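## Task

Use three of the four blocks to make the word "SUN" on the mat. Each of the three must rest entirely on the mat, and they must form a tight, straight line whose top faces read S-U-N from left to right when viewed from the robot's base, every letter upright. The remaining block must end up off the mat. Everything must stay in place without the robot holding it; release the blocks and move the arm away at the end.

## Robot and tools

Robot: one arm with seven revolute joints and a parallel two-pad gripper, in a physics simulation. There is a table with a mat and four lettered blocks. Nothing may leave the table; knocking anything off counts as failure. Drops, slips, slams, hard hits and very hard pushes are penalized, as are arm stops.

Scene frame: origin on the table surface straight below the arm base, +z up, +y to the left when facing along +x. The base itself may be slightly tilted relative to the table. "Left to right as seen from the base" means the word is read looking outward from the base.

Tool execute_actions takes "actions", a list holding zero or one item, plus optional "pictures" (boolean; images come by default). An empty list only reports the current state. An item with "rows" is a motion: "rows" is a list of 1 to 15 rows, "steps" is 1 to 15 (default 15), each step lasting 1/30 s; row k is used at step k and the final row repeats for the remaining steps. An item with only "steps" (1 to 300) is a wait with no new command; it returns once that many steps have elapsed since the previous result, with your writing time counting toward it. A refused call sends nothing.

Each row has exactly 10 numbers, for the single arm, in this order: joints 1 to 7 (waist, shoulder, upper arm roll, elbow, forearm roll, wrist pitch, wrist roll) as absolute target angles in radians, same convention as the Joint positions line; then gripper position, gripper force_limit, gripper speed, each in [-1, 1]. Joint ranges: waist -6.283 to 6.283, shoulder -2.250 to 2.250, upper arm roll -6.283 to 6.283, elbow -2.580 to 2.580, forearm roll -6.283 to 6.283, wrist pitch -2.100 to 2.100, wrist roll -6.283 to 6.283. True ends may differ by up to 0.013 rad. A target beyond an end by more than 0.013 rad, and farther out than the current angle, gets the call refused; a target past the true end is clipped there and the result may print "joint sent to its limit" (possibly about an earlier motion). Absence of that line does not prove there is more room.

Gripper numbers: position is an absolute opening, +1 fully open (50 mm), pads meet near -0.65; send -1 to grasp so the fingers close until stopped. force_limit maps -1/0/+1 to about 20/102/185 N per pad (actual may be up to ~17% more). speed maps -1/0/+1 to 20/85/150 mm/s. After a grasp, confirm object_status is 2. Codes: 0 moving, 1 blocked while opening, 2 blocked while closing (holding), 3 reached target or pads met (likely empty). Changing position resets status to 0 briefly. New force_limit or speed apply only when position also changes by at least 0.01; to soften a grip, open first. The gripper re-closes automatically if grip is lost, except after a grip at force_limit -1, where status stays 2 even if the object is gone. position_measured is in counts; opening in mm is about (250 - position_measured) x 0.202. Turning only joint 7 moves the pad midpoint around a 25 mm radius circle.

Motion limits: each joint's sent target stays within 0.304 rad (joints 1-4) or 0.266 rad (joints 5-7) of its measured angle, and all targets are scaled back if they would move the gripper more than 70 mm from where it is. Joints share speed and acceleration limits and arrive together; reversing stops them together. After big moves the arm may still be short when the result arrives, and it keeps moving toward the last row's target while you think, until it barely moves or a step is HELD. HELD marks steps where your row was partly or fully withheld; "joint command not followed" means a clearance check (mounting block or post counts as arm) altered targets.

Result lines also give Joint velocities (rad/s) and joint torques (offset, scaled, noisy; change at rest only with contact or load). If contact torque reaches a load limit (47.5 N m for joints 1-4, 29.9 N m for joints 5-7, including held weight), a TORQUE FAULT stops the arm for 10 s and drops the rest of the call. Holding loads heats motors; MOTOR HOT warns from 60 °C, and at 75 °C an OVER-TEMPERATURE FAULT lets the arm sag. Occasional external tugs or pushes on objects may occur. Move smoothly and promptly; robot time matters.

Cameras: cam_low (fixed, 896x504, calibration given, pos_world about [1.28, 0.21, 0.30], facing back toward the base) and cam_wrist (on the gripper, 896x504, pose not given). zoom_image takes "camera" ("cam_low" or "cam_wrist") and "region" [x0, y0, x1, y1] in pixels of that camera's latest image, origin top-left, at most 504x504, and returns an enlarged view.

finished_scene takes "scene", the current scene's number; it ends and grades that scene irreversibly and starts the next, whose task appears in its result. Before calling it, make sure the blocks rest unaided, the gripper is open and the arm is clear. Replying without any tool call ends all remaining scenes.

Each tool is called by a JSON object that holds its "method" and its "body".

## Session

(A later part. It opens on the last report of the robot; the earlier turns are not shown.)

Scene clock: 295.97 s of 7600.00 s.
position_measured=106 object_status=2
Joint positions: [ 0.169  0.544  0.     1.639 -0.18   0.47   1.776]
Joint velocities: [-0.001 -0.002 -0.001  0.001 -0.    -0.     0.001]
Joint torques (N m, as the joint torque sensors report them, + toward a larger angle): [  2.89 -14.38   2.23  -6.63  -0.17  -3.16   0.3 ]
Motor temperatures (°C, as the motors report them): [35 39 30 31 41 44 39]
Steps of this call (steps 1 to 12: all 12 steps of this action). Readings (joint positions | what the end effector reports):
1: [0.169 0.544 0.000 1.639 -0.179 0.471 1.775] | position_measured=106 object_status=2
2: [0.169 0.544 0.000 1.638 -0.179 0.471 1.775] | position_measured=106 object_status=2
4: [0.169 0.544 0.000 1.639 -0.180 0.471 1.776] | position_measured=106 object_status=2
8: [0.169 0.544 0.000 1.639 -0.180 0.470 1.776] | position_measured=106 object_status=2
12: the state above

{"method": "execute_actions", "body": {"actions": [{"rows":[[0.169,0.543,0,1.639,-0.178,0.472,1.774,-1,-0.5,-0.5],[0.169,0.543,0,1.639,-0.178,0.472,1.774,-1,-0.5,-0.5],[0.169,0.543,0,1.639,-0.178,0.472,1.774,-1,-0.5,-0.5],[0.169,0.543,0,1.639,-0.178,0.472,1.774,-1,-0.5,-0.5],[0.169,0.543,0,1.639,-0.178,0.472,1.774,1,-0.5,0]],"steps":15}], "pictures": false}}

{"method": "execute_actions", "body": {"actions": [{"rows":[[0.18,0.40,0,1.655,-0.15,0.60,1.75,1,-0.5,0]],"steps":15}]}}

Scene clock: 304.70 s of 7600.00 s.
position_measured=3 object_status=0
Joint positions: [ 0.169  0.543 -0.     1.639 -0.178  0.472  1.774]
Joint velocities: [ 0.001  0.002 -0.001 -0.001  0.     0.     0.   ]
Joint torques (N m, as the joint torque sensors report them, + toward a larger angle): [  3.52 -23.24   2.63  -4.46  -0.01  -0.11   0.35]
Motor temperatures (°C, as the motors report them): [35 39 30 31 41 44 39]
Steps of this call (steps 1 to 15: the robot went on to your last target; steps 16 to 90: nothing new was sent; then 5.23 s passed at rest; steps 91 to 105: all 15 steps of this action). Readings (joint positions | what the end effector reports):
91: [0.169 0.542 0.000 1.639 -0.180 0.470 1.776] | position_measured=106 object_status=2
92: [0.169 0.540 0.000 1.640 -0.179 0.471 1.775] | position_measured=106 object_status=2
94: [0.169 0.539 0.000 1.639 -0.178 0.471 1.774] | position_measured=106 object_status=2
98: [0.169 0.542 -0.000 1.639 -0.178 0.472 1.774] | position_measured=53 object_status=0
105: the state above

Scene clock: 305.20 s of 7600.00 s.
position_measured=3 object_status=3
Joint positions: [ 0.18   0.402 -0.     1.655 -0.15   0.6    1.75 ]
Joint velocities: [ 0.001 -0.02   0.     0.002  0.001 -0.001 -0.001]
Joint torques (N m, as the joint torque sensors report them, + toward a larger angle): [  3.25 -22.15   2.6   -5.39  -0.09   0.1    0.34]
Motor temperatures (°C, as the motors report them): [35 39 30 31 41 44 39]
Steps of this call (steps 1 to 15: all 15 steps of this action). Readings (joint positions | what the end effector reports):
1: [0.169 0.542 -0.000 1.639 -0.178 0.473 1.774] | position_measured=3 object_status=0
2: [0.170 0.535 -0.000 1.640 -0.177 0.477 1.773] | position_measured=3 object_status=0
4: [0.172 0.506 -0.000 1.644 -0.172 0.501 1.769] | position_measured=3 object_status=3
8: [0.178 0.421 0.000 1.651 -0.154 0.580 1.754] | position_measured=3 object_status=3
15: the state above

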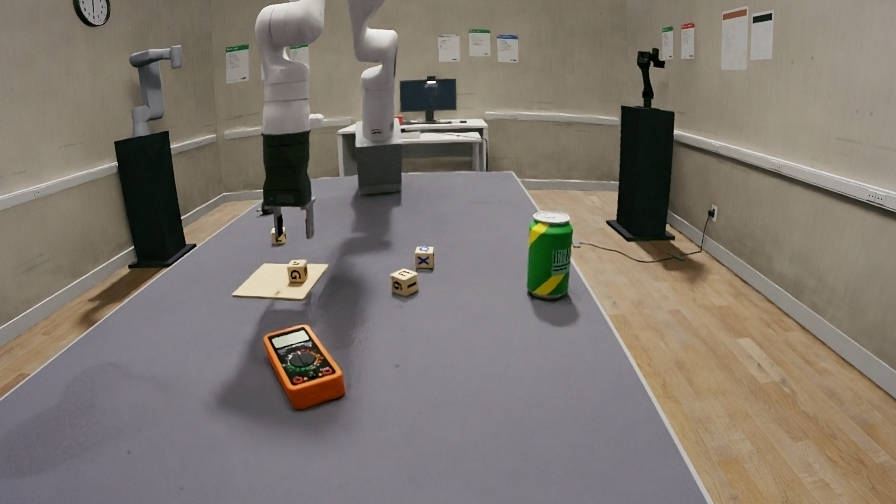

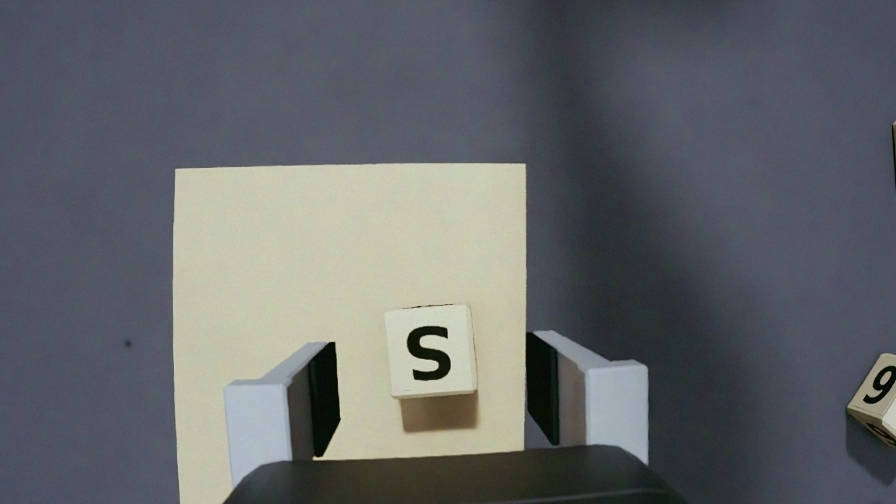

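{"method": "execute_actions", "body": {"actions": [{"rows":[[-0.239,0.442,0,1.378,0.153,0.839,1.257,1,-0.5,0]],"steps":15}], "pictures": false}}

{"method": "execute_actions", "body": {"actions": [{"steps":20}]}}

Scene clock: 321.47 s of 7600.00 s.
position_measured=3 object_status=3
Joint positions: [-0.153  0.435  0.     1.428  0.096  0.795  1.4  ]
Joint velocities: [-0.735  0.061 -0.004 -0.437  0.496  0.377 -1.214]
Joint torques (N m, as the joint torque sensors report them, + toward a larger angle): [  1.4  -24.74   1.19  -6.27   0.13   0.11   0.41]
Motor temperatures (°C, as the motors report them): [35 39 30 31 41 44 39]
Steps of this call (steps 1 to 15: the robot went on to your last target; steps 16 to 90: nothing new was sent; then 12.77 s passed at rest; steps 91 to 105: all 15 steps of this action). Readings (joint positions | what the end effector reports):
91: [0.178 0.400 0.000 1.654 -0.149 0.601 1.749] | position_measured=3 object_status=3
92: [0.172 0.401 0.002 1.649 -0.144 0.605 1.745] | position_measured=3 object_status=3
94: [0.142 0.406 0.004 1.625 -0.121 0.626 1.722] | position_measured=3 object_status=3
98: [0.034 0.419 0.002 1.541 -0.032 0.698 1.629] | position_measured=3 object_status=3
105: the state above

Scene clock: 322.13 s of 7600.00 s.
position_measured=3 object_status=3
Joint positions: [-0.239  0.442 -0.     1.378  0.153  0.839  1.257]
Joint velocities: [-0.001  0.     0.001  0.     0.     0.    -0.001]
Joint torques (N m, as the joint torque sensors report them, + toward a larger angle): [ -0.26 -25.04   0.67  -7.29  -0.18   0.12   0.33]
Motor temperatures (°C, as the motors report them): [35 39 30 31 41 44 39]
Steps of this call (steps 1 to 20: the robot went on to your last target). Readings (joint positions | what the end effector reports):
1: [-0.177 0.437 0.000 1.414 0.112 0.808 1.359] | position_measured=3 object_status=3
2: [-0.198 0.439 -0.001 1.401 0.126 0.818 1.323] | position_measured=3 object_status=3
4: [-0.224 0.440 -0.003 1.384 0.145 0.833 1.273] | position_measured=3 object_status=3
8: [-0.235 0.441 -0.001 1.378 0.153 0.839 1.257] | position_measured=3 object_status=3
20: the state above

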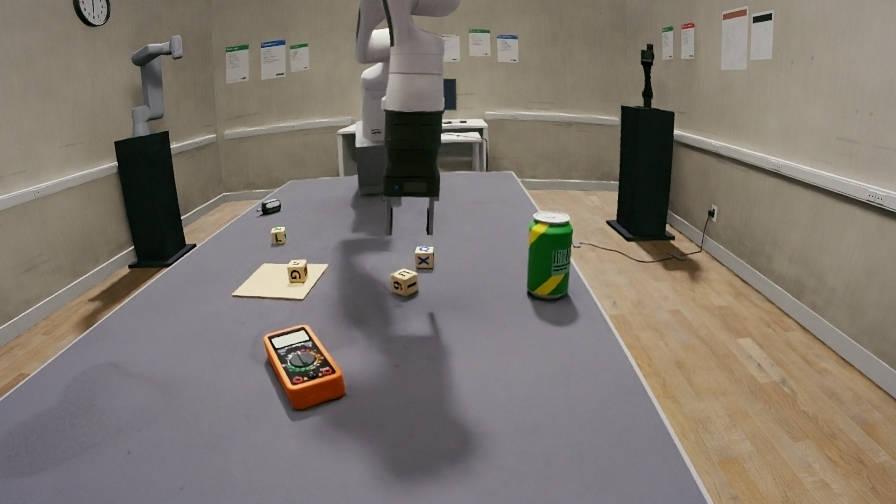

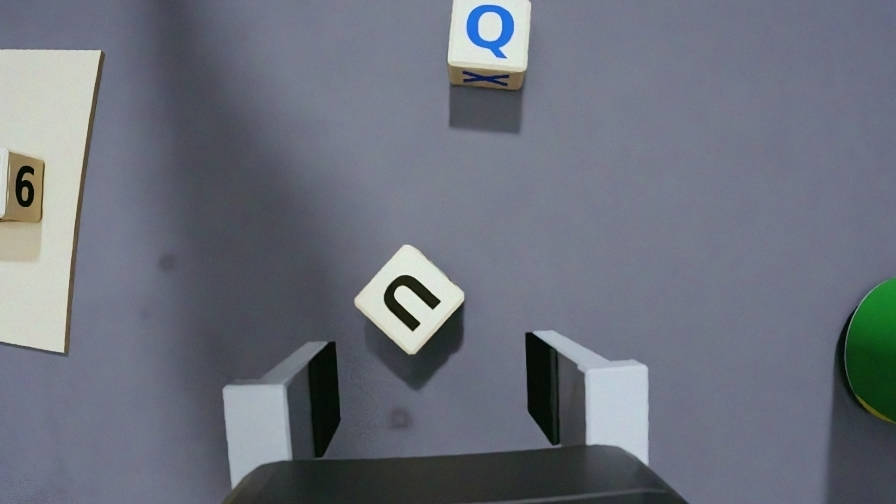

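{"method": "execute_actions", "body": {"actions": [{"rows":[[-0.182,0.464,0,1.499,0.137,0.69,0.505,1,-0.5,0]],"steps":15}], "pictures": false}}

{"method": "execute_actions", "body": {"actions": [{"steps":20}]}}

Scene clock: 341.00 s of 7600.00 s.
position_measured=3 object_status=3
Joint positions: [-0.186  0.463  0.     1.493  0.138  0.698  0.751]
Joint velocities: [ 0.026  0.007 -0.001  0.048 -0.007 -0.062 -1.217]
Joint torques (N m, as the joint torque sensors report them, + toward a larger angle): [ -0.03 -24.73   0.76  -6.42   0.01   0.17   0.31]
Motor temperatures (°C, as the motors report them): [35 39 30 31 41 44 39]
Steps of this call (steps 1 to 15: the robot went on to your last target; steps 16 to 90: nothing new was sent; then 15.37 s passed at rest; steps 91 to 105: all 15 steps of this action). Readings (joint positions | what the end effector reports):
91: [-0.238 0.442 -0.000 1.379 0.153 0.838 1.256] | position_measured=3 object_status=3
92: [-0.236 0.443 -0.001 1.383 0.152 0.832 1.246] | position_measured=3 object_status=3
94: [-0.224 0.446 -0.001 1.406 0.149 0.803 1.196] | position_measured=3 object_status=3
98: [-0.200 0.457 0.001 1.461 0.142 0.738 1.036] | position_measured=3 object_status=3
105: the state above

Scene clock: 341.67 s of 7600.00 s.
position_measured=3 object_status=3
Joint positions: [-0.182  0.464  0.     1.499  0.137  0.69   0.505]
Joint velocities: [-0.     0.002 -0.002  0.001  0.     0.    -0.001]
Joint torques (N m, as the joint torque sensors report them, + toward a larger angle): [  0.17 -24.19   0.78  -6.29  -0.21  -0.02   0.37]
Motor temperatures (°C, as the motors report them): [35 39 30 31 41 44 39]
Steps of this call (steps 1 to 20: the robot went on to your last target). Readings (joint positions | what the end effector reports):
1: [-0.185 0.463 0.000 1.494 0.138 0.696 0.711] | position_measured=3 object_status=3
2: [-0.184 0.463 0.000 1.495 0.138 0.695 0.670] | position_measured=3 object_status=3
4: [-0.183 0.464 0.000 1.497 0.137 0.692 0.589] | position_measured=3 object_status=3
8: [-0.182 0.464 0.000 1.499 0.137 0.690 0.506] | position_measured=3 object_status=3
20: the state above

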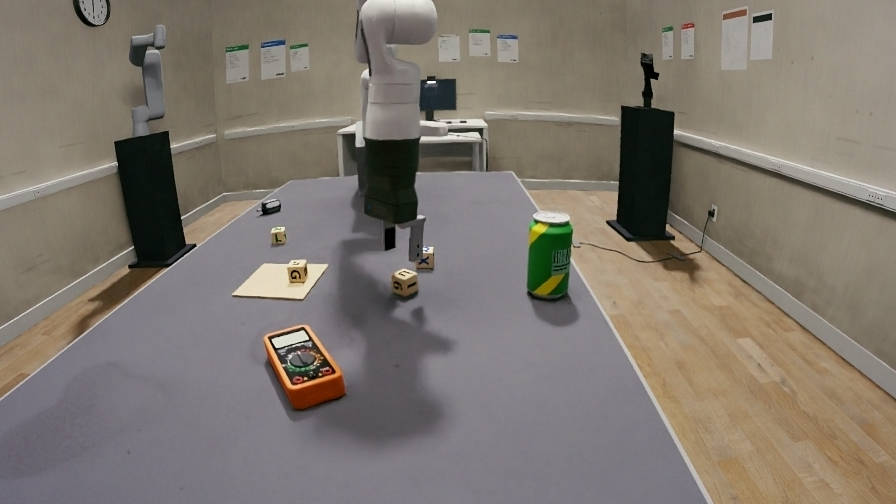

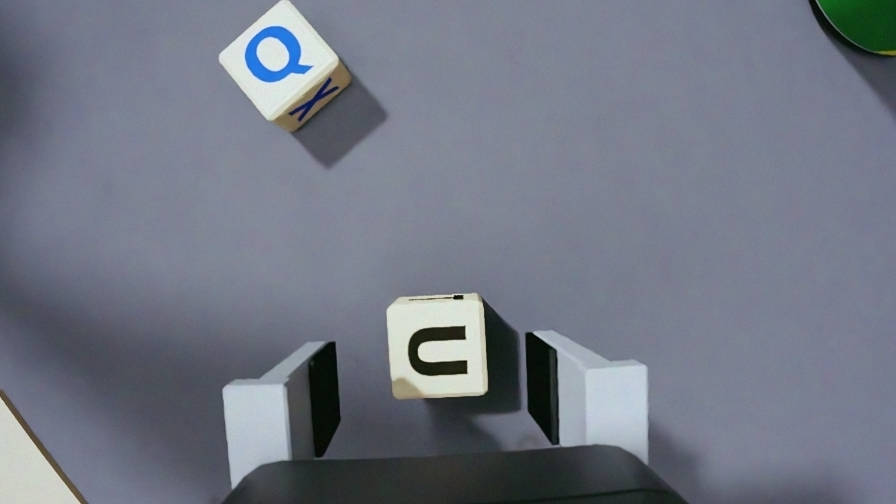

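{"method": "execute_actions", "body": {"actions": [{"rows":[[-0.179,0.50,0,1.495,0.14,0.658,0.503,1,-0.5,0],[-0.179,0.50,0,1.495,0.14,0.658,0.503,1,-0.5,0],[-0.179,0.50,0,1.495,0.14,0.658,0.503,1,-0.5,0],[-0.179,0.50,0,1.495,0.14,0.658,0.503,1,-0.5,0],[-0.176,0.53,0,1.492,0.143,0.63,0.50,1,-0.5,0],[-0.176,0.53,0,1.492,0.143,0.63,0.50,1,-0.5,0],[-0.176,0.53,0,1.492,0.143,0.63,0.50,1,-0.5,0],[-0.176,0.53,0,1.492,0.143,0.63,0.50,1,-0.5,0],[-0.174,0.549,0,1.4905,0.145,0.613,0.499,1,-0.5,0]],"steps":15}]}}

Scene clock: 352.53 s of 7600.00 s.
position_measured=3 object_status=3
Joint positions: [-0.174  0.547  0.     1.491  0.145  0.613  0.499]
Joint velocities: [ 0.003  0.012 -0.    -0.007  0.001 -0.007 -0.001]
Joint torques (N m, as the joint torque sensors report them, + toward a larger angle): [ -0.11 -24.15   0.94  -5.7   -0.2    0.02   0.32]
Motor temperatures (°C, as the motors report them): [35 39 30 31 41 44 39]
Steps of this call (steps 1 to 15: the robot went on to your last target; steps 16 to 90: nothing new was sent; then 7.37 s passed at rest; steps 91 to 105: all 15 steps of this action). Readings (joint positions | what the end effector reports):
91: [-0.182 0.465 -0.000 1.499 0.137 0.689 0.505] | position_measured=3 object_status=3
92: [-0.181 0.472 -0.000 1.497 0.137 0.685 0.505] | position_measured=3 object_status=3
94: [-0.180 0.492 0.000 1.496 0.139 0.667 0.504] | position_measured=3 object_status=3
98: [-0.177 0.524 0.000 1.493 0.142 0.636 0.501] | position_measured=3 object_status=3
105: the state above

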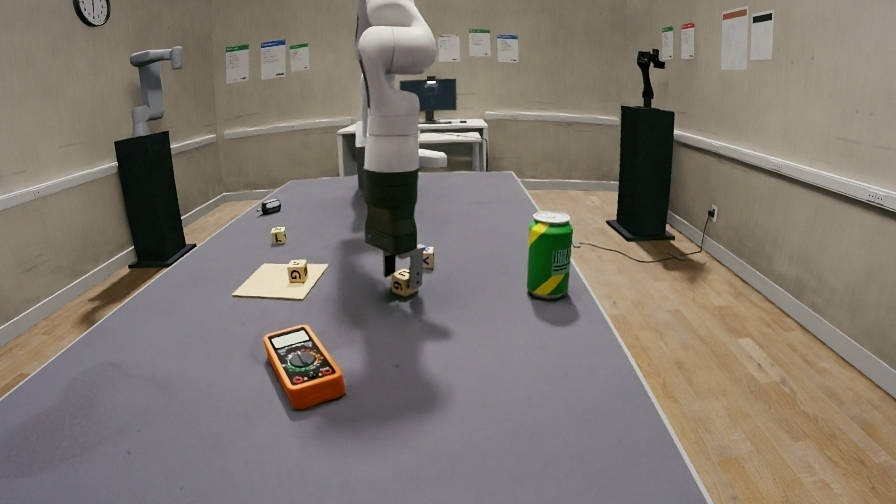

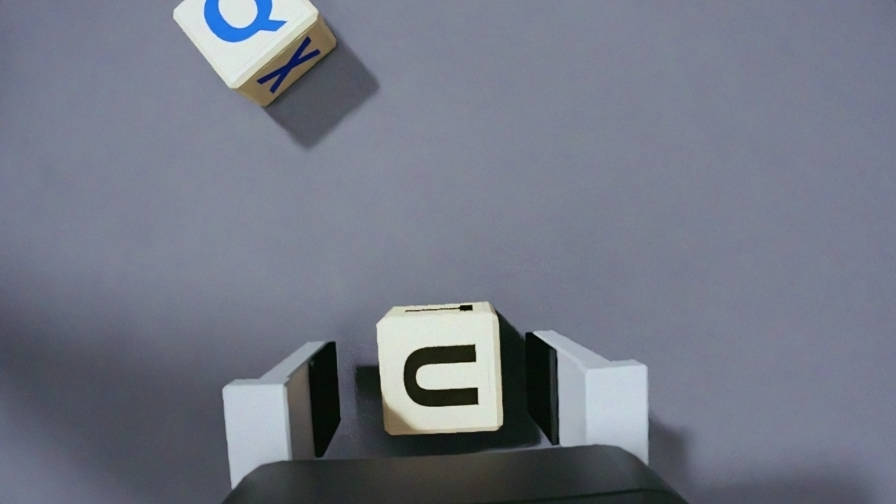

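{"method": "execute_actions", "body": {"actions": [{"rows":[[-0.173,0.561,0,1.489,0.146,0.603,0.498,1,-0.5,0],[-0.173,0.561,0,1.489,0.146,0.603,0.498,1,-0.5,0],[-0.173,0.561,0,1.489,0.146,0.603,0.498,1,-0.5,0],[-0.173,0.561,0,1.489,0.146,0.603,0.498,1,-0.5,0],[-0.173,0.561,0,1.489,0.146,0.603,0.498,1,-0.5,0],[-0.173,0.561,0,1.489,0.146,0.603,0.498,-1,-0.5,-0.3]],"steps":15}], "pictures": false}}

{"method": "execute_actions", "body": {"actions": [{"steps":8}]}}

Scene clock: 358.83 s of 7600.00 s.
position_measured=106 object_status=0
Joint positions: [-0.173  0.561 -0.     1.489  0.146  0.603  0.498]
Joint velocities: [-0.002 -0.008 -0.003 -0.003 -0.001  0.001 -0.002]
Joint torques (N m, as the joint torque sensors report them, + toward a larger angle): [  0.13 -23.99   1.41  -5.31  -0.17  -0.08   0.32]
Motor temperatures (°C, as the motors report them): [35 39 30 31 41 44 39]
Steps of this call (steps 1 to 15: the robot went on to your last target; steps 16 to 90: nothing new was sent; then 2.80 s passed at rest; steps 91 to 105: all 15 steps of this action). Readings (joint positions | what the end effector reports):
91: [-0.174 0.550 -0.000 1.490 0.145 0.612 0.499] | position_measured=3 object_status=3
92: [-0.173 0.555 -0.000 1.489 0.145 0.609 0.499] | position_measured=3 object_status=3
94: [-0.173 0.560 0.000 1.489 0.146 0.604 0.498] | position_measured=3 object_status=3
98: [-0.173 0.561 -0.000 1.489 0.146 0.603 0.498] | position_measured=33 object_status=0
105: the state above

Scene clock: 359.10 s of 7600.00 s.
position_measured=106 object_status=2
Joint positions: [-0.173  0.561 -0.     1.489  0.146  0.603  0.498]
Joint velocities: [ 0.    -0.001 -0.001  0.002 -0.     0.     0.   ]
Joint torques (N m, as the joint torque sensors report them, + toward a larger angle): [  0.19 -24.26   0.97  -5.5   -0.18   0.05   0.35]
Motor temperatures (°C, as the motors report them): [35 39 30 31 41 44 39]
Steps of this call (steps 1 to 8: the robot went on to your last target). Readings (joint positions | what the end effector reports):
1: [-0.173 0.561 -0.000 1.489 0.146 0.603 0.498] | position_measured=106 object_status=0
2: [-0.173 0.561 -0.000 1.489 0.146 0.603 0.498] | position_measured=106 object_status=0
4: [-0.173 0.561 -0.000 1.489 0.146 0.603 0.498] | position_measured=106 object_status=0
8: the state above

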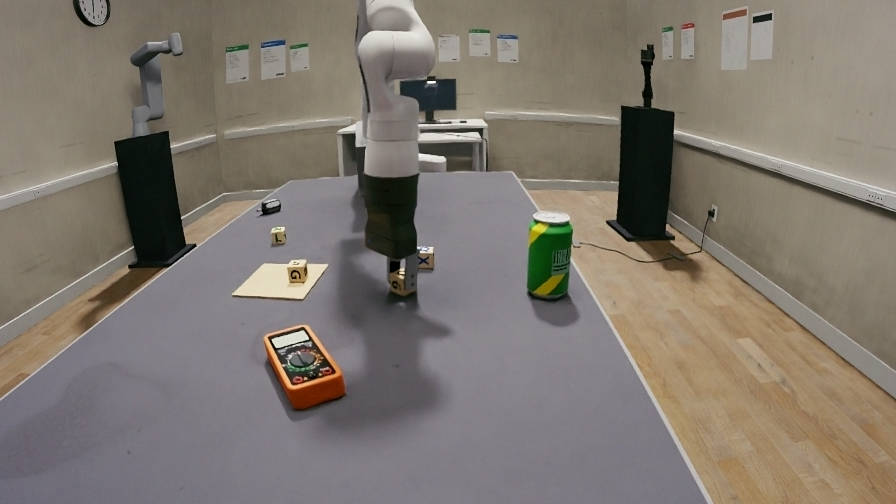

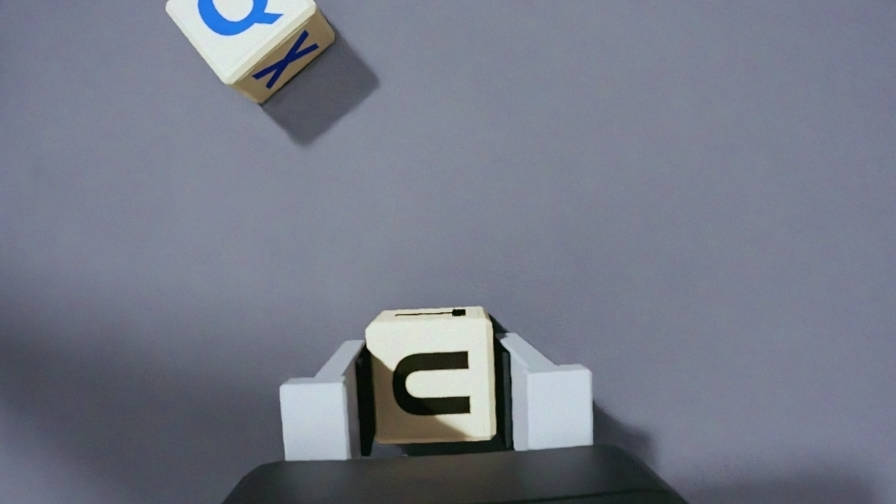

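{"method": "execute_actions", "body": {"actions": [{"rows":[[-0.182,0.464,0,1.499,0.137,0.69,0.505,-1,-0.5,-0.3]],"steps":13}], "pictures": false}}

{"method": "execute_actions", "body": {"actions": [{"rows":[[0.314,0.457,0,1.708,-0.304,0.517,0.435,-1,-0.5,-0.3]],"steps":15}], "pictures": false}}

{"method": "execute_actions", "body": {"actions": [{"steps":20}]}}

Scene clock: 380.97 s of 7600.00 s.
position_measured=106 object_status=2
Joint positions: [-0.182  0.466  0.     1.499  0.137  0.69   0.505]
Joint velocities: [-0.002 -0.014 -0.001  0.003 -0.001 -0.001 -0.002]
Joint torques (N m, as the joint torque sensors report them, + toward a larger angle): [  0.01 -23.69   0.8   -6.77  -0.14   0.11   0.31]
Motor temperatures (°C, as the motors report them): [35 40 30 31 41 44 39]
Steps of this call (steps 1 to 15: the robot went on to your last target; steps 16 to 90: nothing new was sent; then 18.43 s passed at rest; steps 91 to 103: all 13 steps of this action). Readings (joint positions | what the end effector reports):
91: [-0.173 0.559 -0.000 1.489 0.146 0.604 0.498] | position_measured=106 object_status=2
92: [-0.174 0.553 0.000 1.491 0.145 0.608 0.498] | position_measured=106 object_status=2
94: [-0.177 0.524 0.000 1.494 0.143 0.632 0.500] | position_measured=106 object_status=2
98: [-0.181 0.470 -0.000 1.497 0.137 0.686 0.505] | position_measured=106 object_status=2
103: the state above

Scene clock: 381.47 s of 7600.00 s.
position_measured=106 object_status=2
Joint positions: [ 0.171  0.459 -0.001  1.661 -0.171  0.554  0.45 ]
Joint velocities: [ 0.881 -0.012  0.006  0.287 -0.82  -0.232 -0.09 ]
Joint torques (N m, as the joint torque sensors report them, + toward a larger angle): [  3.52 -22.74   2.85  -4.32  -0.23   0.32   0.26]
Motor temperatures (°C, as the motors report them): [35 40 30 31 41 44 39]
Steps of this call (steps 1 to 15: all 15 steps of this action). Readings (joint positions | what the end effector reports):
1: [-0.180 0.465 -0.000 1.500 0.136 0.689 0.504] | position_measured=106 object_status=2
2: [-0.174 0.464 -0.002 1.503 0.131 0.685 0.502] | position_measured=106 object_status=2
4: [-0.144 0.463 -0.004 1.521 0.108 0.668 0.494] | position_measured=106 object_status=2
8: [-0.035 0.461 -0.001 1.585 0.015 0.616 0.473] | position_measured=106 object_status=2
15: the state above

Scene clock: 382.13 s of 7600.00 s.
position_measured=106 object_status=2
Joint positions: [ 0.314  0.457  0.     1.708 -0.304  0.517  0.435]
Joint velocities: [ 0.002  0.003 -0.001  0.002  0.002  0.     0.   ]
Joint torques (N m, as the joint torque sensors report them, + toward a larger angle): [  4.99 -22.     3.23  -5.06  -0.21  -0.14   0.35]
Motor temperatures (°C, as the motors report them): [35 40 30 31 41 44 39]
Steps of this call (steps 1 to 20: the robot went on to your last target). Readings (joint positions | what the end effector reports):
1: [0.200 0.459 -0.000 1.671 -0.198 0.547 0.447] | position_measured=106 object_status=2
2: [0.228 0.459 0.000 1.680 -0.224 0.539 0.444] | position_measured=106 object_status=2
4: [0.273 0.458 0.002 1.695 -0.268 0.527 0.439] | position_measured=106 object_status=2
8: [0.306 0.458 0.003 1.708 -0.303 0.517 0.435] | position_measured=106 object_status=2
20: the state above

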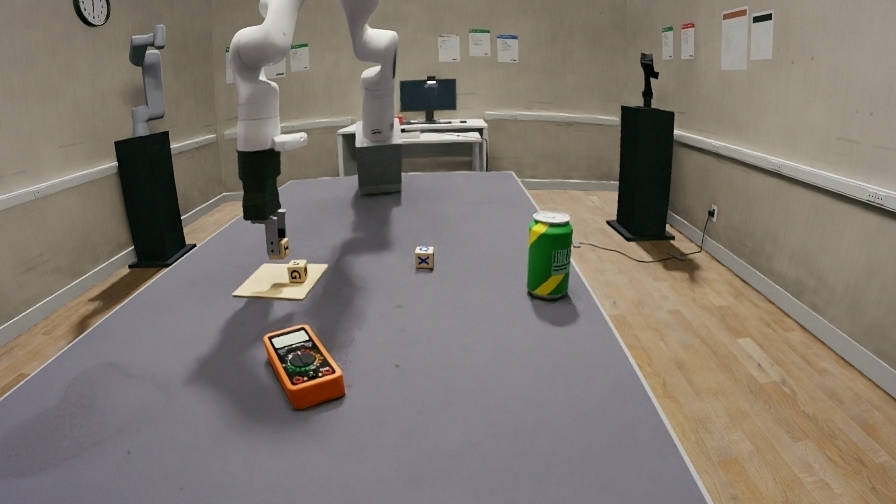

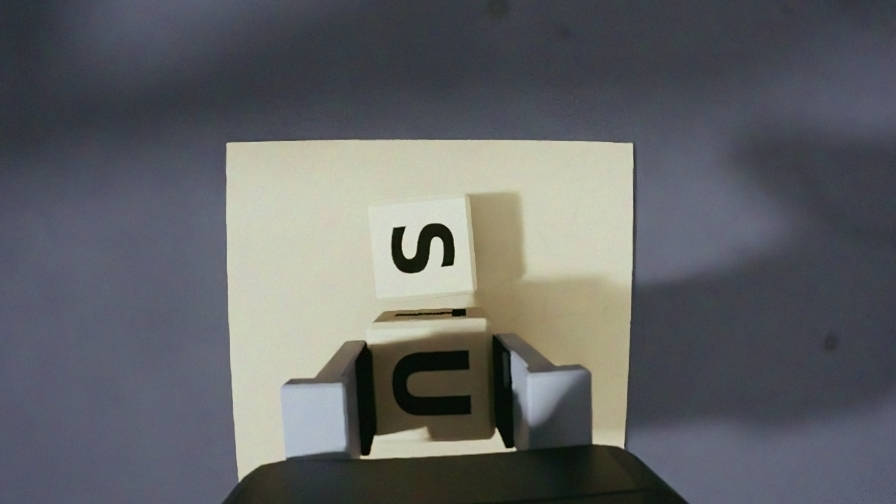

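{"method": "execute_actions", "body": {"actions": [{"rows":[[0.314,0.470,0,1.716,-0.31,0.495,0.44,-1,-0.5,-0.3],[0.314,0.470,0,1.716,-0.31,0.495,0.44,-1,-0.5,-0.3],[0.314,0.470,0,1.716,-0.31,0.495,0.44,-1,-0.5,-0.3],[0.314,0.470,0,1.716,-0.31,0.495,0.44,-1,-0.5,-0.3],[0.314,0.470,0,1.716,-0.31,0.495,0.44,-1,-0.5,-0.3],[0.31,0.496,0,1.7126,-0.32,0.4735,0.449,-1,-0.5,-0.3]],"steps":15}]}}

Scene clock: 401.23 s of 7600.00 s.
position_measured=106 object_status=2
Joint positions: [ 0.31   0.495  0.     1.713 -0.32   0.474  0.449]
Joint velocities: [-0.002  0.007 -0.001 -0.     0.    -0.     0.001]
Joint torques (N m, as the joint torque sensors report them, + toward a larger angle): [  4.7  -21.72   3.23  -4.57  -0.15  -0.19   0.32]
Motor temperatures (°C, as the motors report them): [35 40 30 31 41 44 39]
Steps of this call (steps 1 to 15: the robot went on to your last target; steps 16 to 90: nothing new was sent; then 15.60 s passed at rest; steps 91 to 105: all 15 steps of this action). Readings (joint positions | what the end effector reports):
91: [0.314 0.458 -0.000 1.708 -0.304 0.516 0.435] | position_measured=106 object_status=2
92: [0.314 0.463 -0.000 1.710 -0.306 0.508 0.437] | position_measured=106 object_status=2
94: [0.314 0.469 0.000 1.715 -0.309 0.498 0.439] | position_measured=106 object_status=2
98: [0.311 0.486 0.000 1.713 -0.315 0.483 0.445] | position_measured=106 object_status=2
105: the state above

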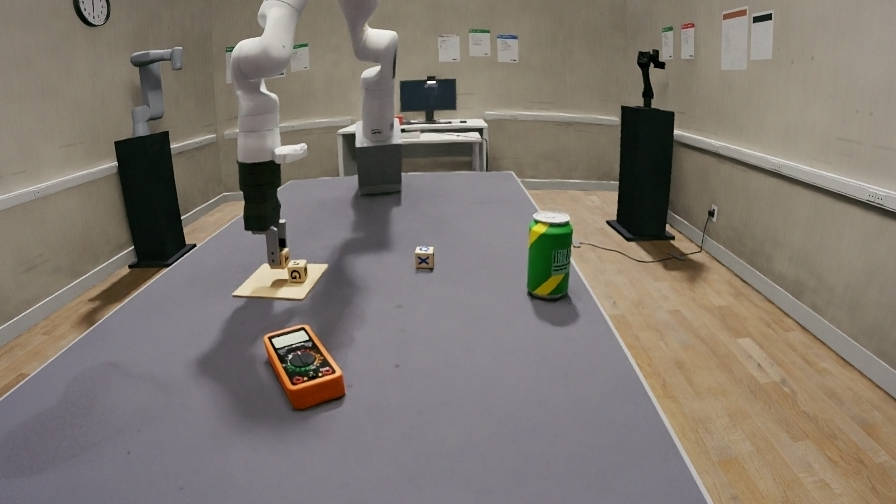

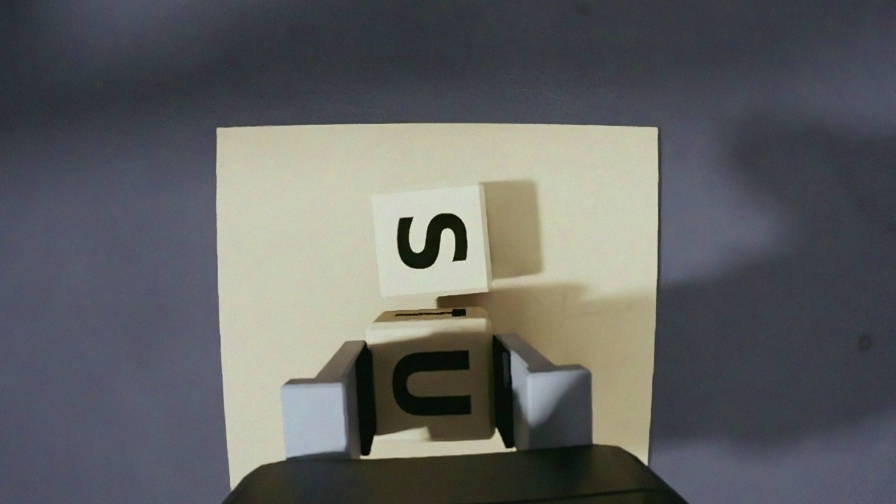

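{"method": "execute_actions", "body": {"actions": [{"rows":[[0.302,0.51,0,1.714,-0.323,0.457,0.45,-1,-0.5,-0.3],[0.302,0.51,0,1.714,-0.323,0.457,0.45,-1,-0.5,-0.3],[0.302,0.51,0,1.714,-0.323,0.457,0.45,-1,-0.5,-0.3],[0.302,0.51,0,1.714,-0.323,0.457,0.45,-1,-0.5,-0.3],[0.302,0.51,0,1.714,-0.323,0.457,0.45,-1,-0.5,-0.3],[0.299,0.527,0,1.712,-0.328,0.442,0.453,-1,-0.5,-0.3],[0.299,0.527,0,1.712,-0.328,0.442,0.453,-1,-0.5,-0.3],[0.299,0.527,0,1.712,-0.328,0.442,0.453,-1,-0.5,-0.3],[0.299,0.527,0,1.712,-0.328,0.442,0.453,-1,-0.5,-0.3],[0.2976,0.536,0,1.7106,-0.331,0.4345,0.455,-1,-0.5,-0.3]],"steps":15}]}}

Scene clock: 415.13 s of 7600.00 s.
position_measured=106 object_status=2
Joint positions: [ 0.298  0.535 -0.     1.711 -0.331  0.435  0.455]
Joint velocities: [-0.001  0.009  0.    -0.005 -0.003 -0.006  0.001]
Joint torques (N m, as the joint torque sensors report them, + toward a larger angle): [  4.64 -22.43   3.08  -4.02  -0.61  -0.05   0.38]
Motor temperatures (°C, as the motors report them): [35 40 30 31 41 44 39]
Steps of this call (steps 1 to 15: the robot went on to your last target; steps 16 to 100: nothing new was sent; then 10.07 s passed at rest; steps 101 to 115: all 15 steps of this action). Readings (joint positions | what the end effector reports):
101: [0.309 0.497 0.000 1.713 -0.320 0.472 0.449] | position_measured=106 object_status=2
102: [0.306 0.502 0.001 1.712 -0.321 0.467 0.449] | position_measured=106 object_status=2
104: [0.303 0.509 -0.000 1.714 -0.323 0.459 0.450] | position_measured=106 object_status=2
108: [0.300 0.522 0.000 1.712 -0.326 0.447 0.452] | position_measured=106 object_status=2
115: the state above

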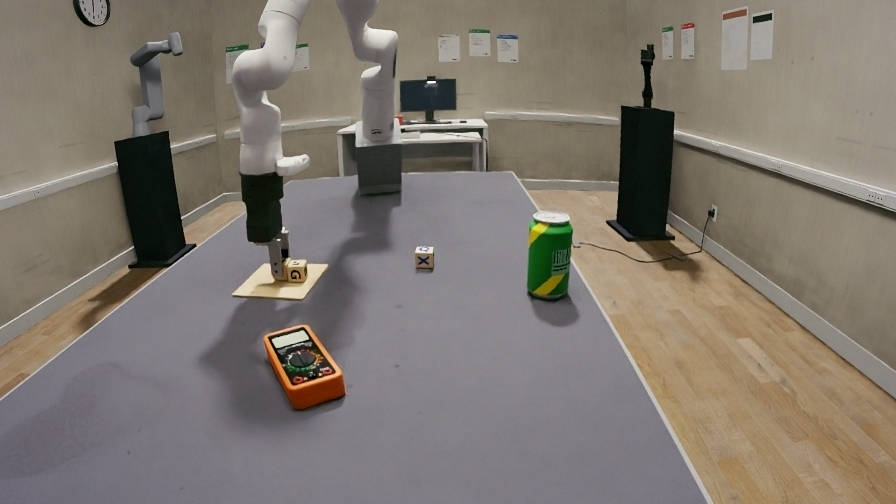

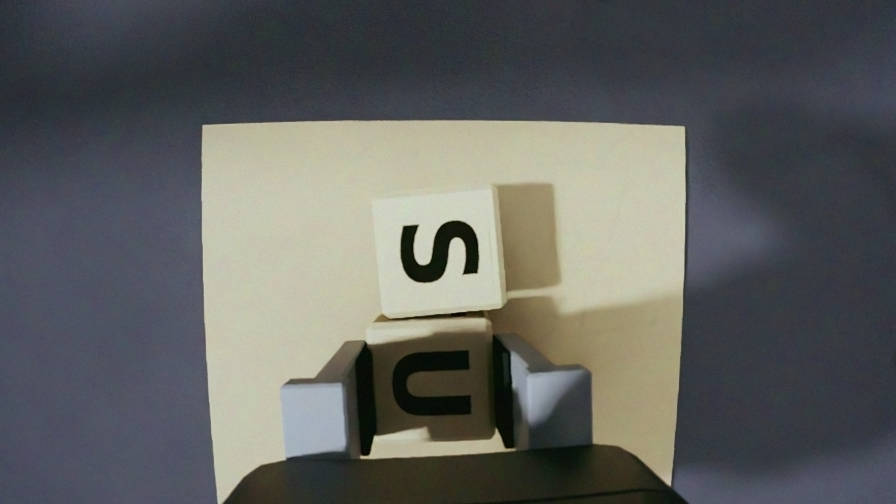

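{"method": "execute_actions", "body": {"actions": [{"rows":[[0.2965,0.538,0,1.7036,-0.331,0.4395,0.44,-1,-0.5,-0.3],[0.2965,0.538,0,1.7036,-0.331,0.4395,0.44,-1,-0.5,-0.3],[0.2965,0.538,0,1.7036,-0.331,0.4395,0.44,-1,-0.5,-0.3],[0.2965,0.538,0,1.7036,-0.331,0.4395,0.44,-1,-0.5,-0.3],[0.2965,0.538,0,1.7036,-0.331,0.4395,0.44,-1,-0.5,-0.3],[0.2965,0.538,0,1.7036,-0.331,0.4395,0.44,-1,-0.5,-0.3],[0.296,0.542,0,1.703,-0.3325,0.436,0.441,-1,-0.5,-0.3]],"steps":15}]}}

Scene clock: 422.13 s of 7600.00 s.
position_measured=106 object_status=2
Joint positions: [ 0.296  0.541  0.     1.703 -0.332  0.436  0.441]
Joint velocities: [-0.001  0.     0.    -0.003 -0.001 -0.    -0.   ]
Joint torques (N m, as the joint torque sensors report them, + toward a larger angle): [  4.64 -21.81   3.13  -4.31  -0.17  -0.36   0.31]
Motor temperatures (°C, as the motors report them): [35 40 30 31 41 44 39]
Steps of this call (steps 1 to 15: the robot went on to your last target; steps 16 to 90: nothing new was sent; then 3.50 s passed at rest; steps 91 to 105: all 15 steps of this action). Readings (joint positions | what the end effector reports):
91: [0.297 0.536 0.000 1.710 -0.331 0.435 0.454] | position_measured=106 object_status=2
92: [0.297 0.537 0.000 1.707 -0.331 0.437 0.448] | position_measured=106 object_status=2
94: [0.297 0.538 -0.000 1.704 -0.331 0.439 0.442] | position_measured=106 object_status=2
98: [0.296 0.540 0.000 1.703 -0.332 0.438 0.441] | position_measured=106 object_status=2
105: the state above

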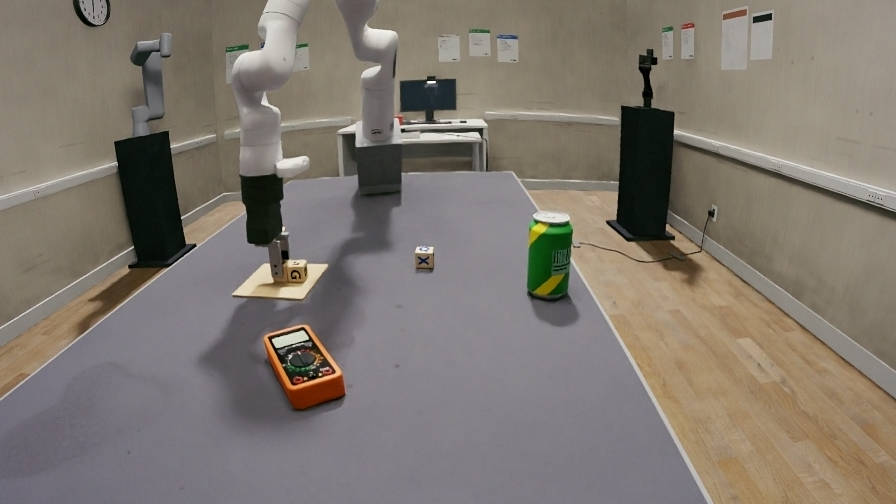

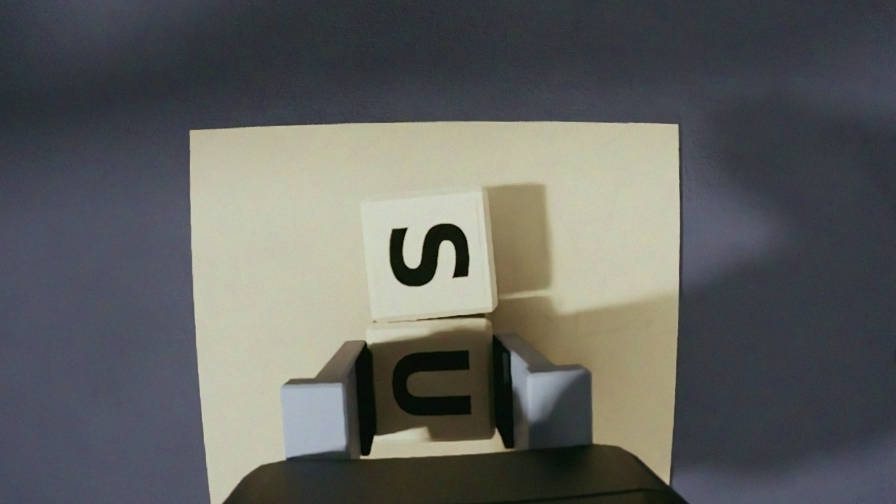

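{"method": "execute_actions", "body": {"actions": [{"rows":[[0.294,0.540,0,1.704,-0.331,0.436,0.438,-1,-0.5,-0.3],[0.294,0.540,0,1.704,-0.331,0.436,0.438,-1,-0.5,-0.3],[0.294,0.540,0,1.704,-0.331,0.436,0.438,-1,-0.5,-0.3],[0.292,0.5395,0,1.705,-0.33,0.435,0.435,-1,-0.5,-0.3],[0.292,0.5395,0,1.705,-0.33,0.435,0.435,-1,-0.5,-0.3],[0.292,0.5395,0,1.705,-0.33,0.435,0.435,-1,-0.5,-0.3],[0.29,0.539,0,1.7065,-0.328,0.434,0.432,-1,-0.5,-0.3]],"steps":15}]}}

Scene clock: 431.90 s of 7600.00 s.
position_measured=106 object_status=2
Joint positions: [ 0.29   0.539  0.     1.706 -0.328  0.434  0.432]
Joint velocities: [ 0.    -0.001  0.001  0.     0.    -0.     0.   ]
Joint torques (N m, as the joint torque sensors report them, + toward a larger angle): [  4.58 -22.06   3.19  -4.11  -0.2   -0.15   0.3 ]
Motor temperatures (°C, as the motors report them): [35 40 30 31 41 44 39]
Steps of this call (steps 1 to 15: the robot went on to your last target; steps 16 to 90: nothing new was sent; then 6.27 s passed at rest; steps 91 to 105: all 15 steps of this action). Readings (joint positions | what the end effector reports):
91: [0.296 0.541 0.000 1.703 -0.332 0.436 0.441] | position_measured=106 object_status=2
92: [0.295 0.540 0.000 1.704 -0.332 0.436 0.439] | position_measured=106 object_status=2
94: [0.294 0.540 0.000 1.704 -0.331 0.436 0.438] | position_measured=106 object_status=2
98: [0.291 0.539 0.000 1.706 -0.329 0.434 0.434] | position_measured=106 object_status=2
105: the state above

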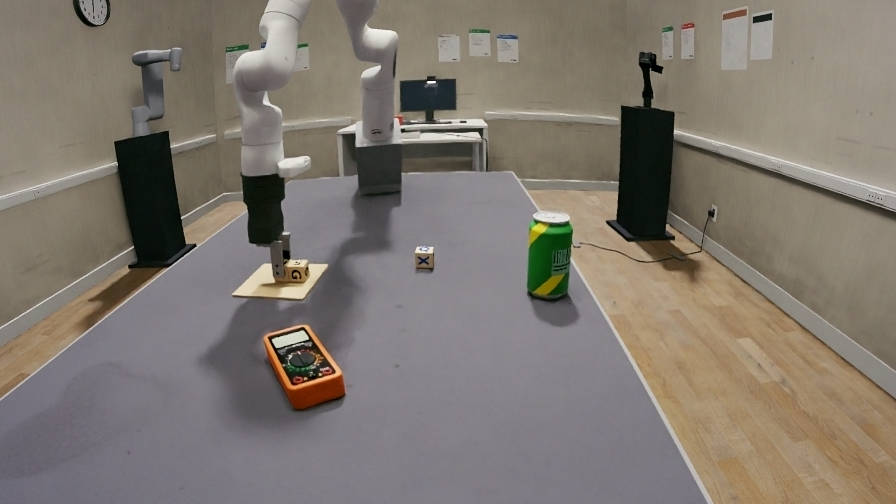

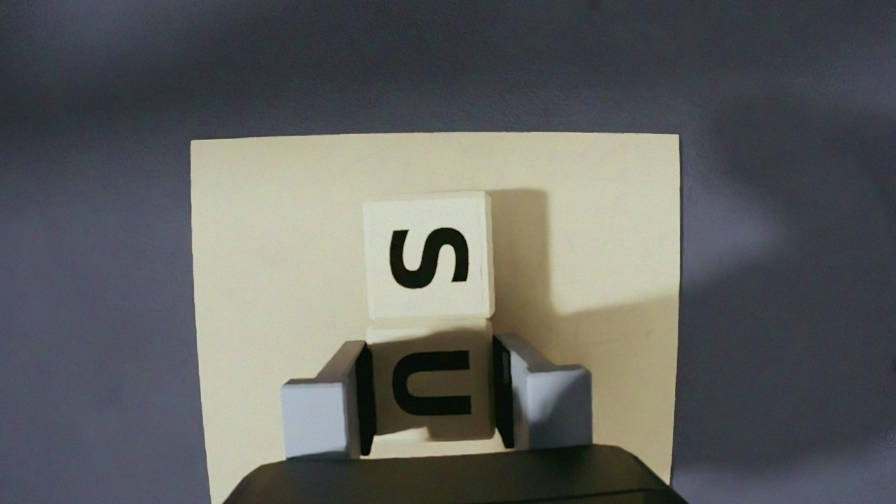

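Flush. Set down, release, lift.

{"method": "execute_actions", "body": {"actions": [{"rows":[[0.2905,0.5405,0,1.7065,-0.328,0.433,0.432,-1,-0.5,-0.3],[0.2905,0.5405,0,1.7065,-0.328,0.433,0.432,-1,-0.5,-0.3],[0.2905,0.5405,0,1.7065,-0.328,0.433,0.432,-1,-0.5,-0.3],[0.2905,0.5405,0,1.7065,-0.328,0.433,0.432,-1,-0.5,-0.3],[0.2905,0.5405,0,1.7065,-0.328,0.433,0.432,1,-0.5,0]],"steps":15}], "pictures": false}}

{"method": "execute_actions", "body": {"actions": [{"rows":[[0.306,0.435,0,1.721,-0.29,0.523,0.40,1,-0.5,0]],"steps":15}]}}

Scene clock: 441.97 s of 7600.00 s.
position_measured=3 object_status=0
Joint positions: [ 0.29   0.54  -0.     1.707 -0.328  0.433  0.432]
Joint velocities: [-0.    -0.     0.    -0.001 -0.001 -0.    -0.001]
Joint torques (N m, as the joint torque sensors report them, + toward a larger angle): [  4.56 -22.16   3.12  -4.2   -0.18  -0.16   0.34]
Motor temperatures (°C, as the motors report them): [35 40 30 31 41 44 39]
Steps of this call (steps 1 to 15: the robot went on to your last target; steps 16 to 90: nothing new was sent; then 6.57 s passed at rest; steps 91 to 105: all 15 steps of this action). Readings (joint positions | what the end effector reports):
91: [0.290 0.539 0.000 1.706 -0.328 0.434 0.432] | position_measured=106 object_status=2
92: [0.290 0.540 -0.000 1.706 -0.328 0.433 0.432] | position_measured=106 object_status=2
94: [0.290 0.539 -0.000 1.706 -0.328 0.433 0.432] | position_measured=106 object_status=2
98: [0.290 0.540 0.000 1.706 -0.328 0.433 0.432] | position_measured=54 object_status=0
105: the state above

Scene clock: 442.47 s of 7600.00 s.
position_measured=3 object_status=3
Joint positions: [ 0.306  0.436 -0.     1.721 -0.29   0.523  0.4  ]
Joint velocities: [ 0.    -0.011  0.    -0.002  0.001 -0.001 -0.001]
Joint torques (N m, as the joint torque sensors report them, + toward a larger angle): [  4.45 -21.4    3.22  -5.    -0.15  -0.16   0.34]
Motor temperatures (°C, as the motors report them): [35 40 30 31 41 44 39]
Steps of this call (steps 1 to 15: all 15 steps of this action). Readings (joint positions | what the end effector reports):
1: [0.291 0.539 -0.000 1.707 -0.328 0.434 0.432] | position_measured=3 object_status=0
2: [0.292 0.533 -0.000 1.708 -0.326 0.439 0.430] | position_measured=3 object_status=0
4: [0.296 0.503 -0.001 1.712 -0.316 0.463 0.422] | position_measured=3 object_status=3
8: [0.305 0.443 0.000 1.719 -0.292 0.517 0.402] | position_measured=3 object_status=3
15: the state above

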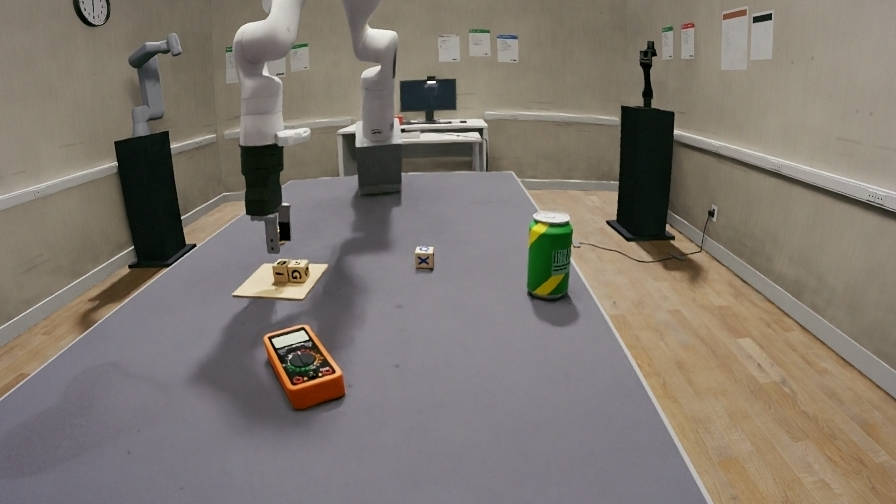

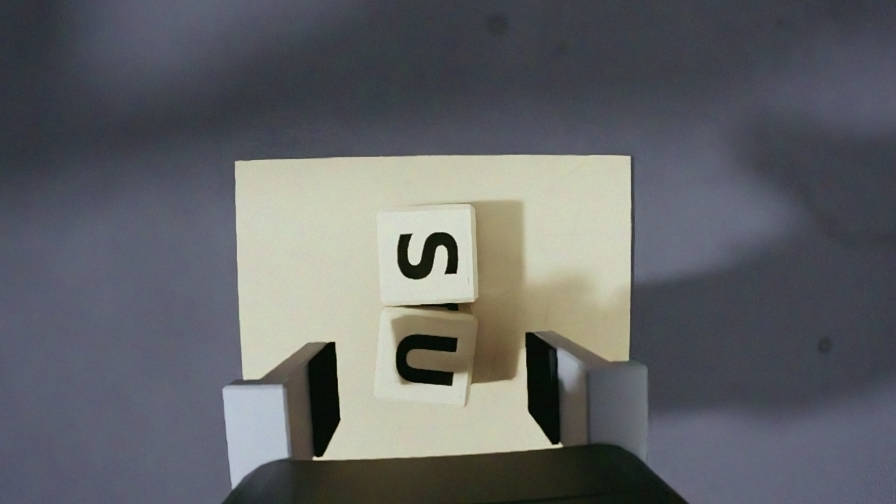

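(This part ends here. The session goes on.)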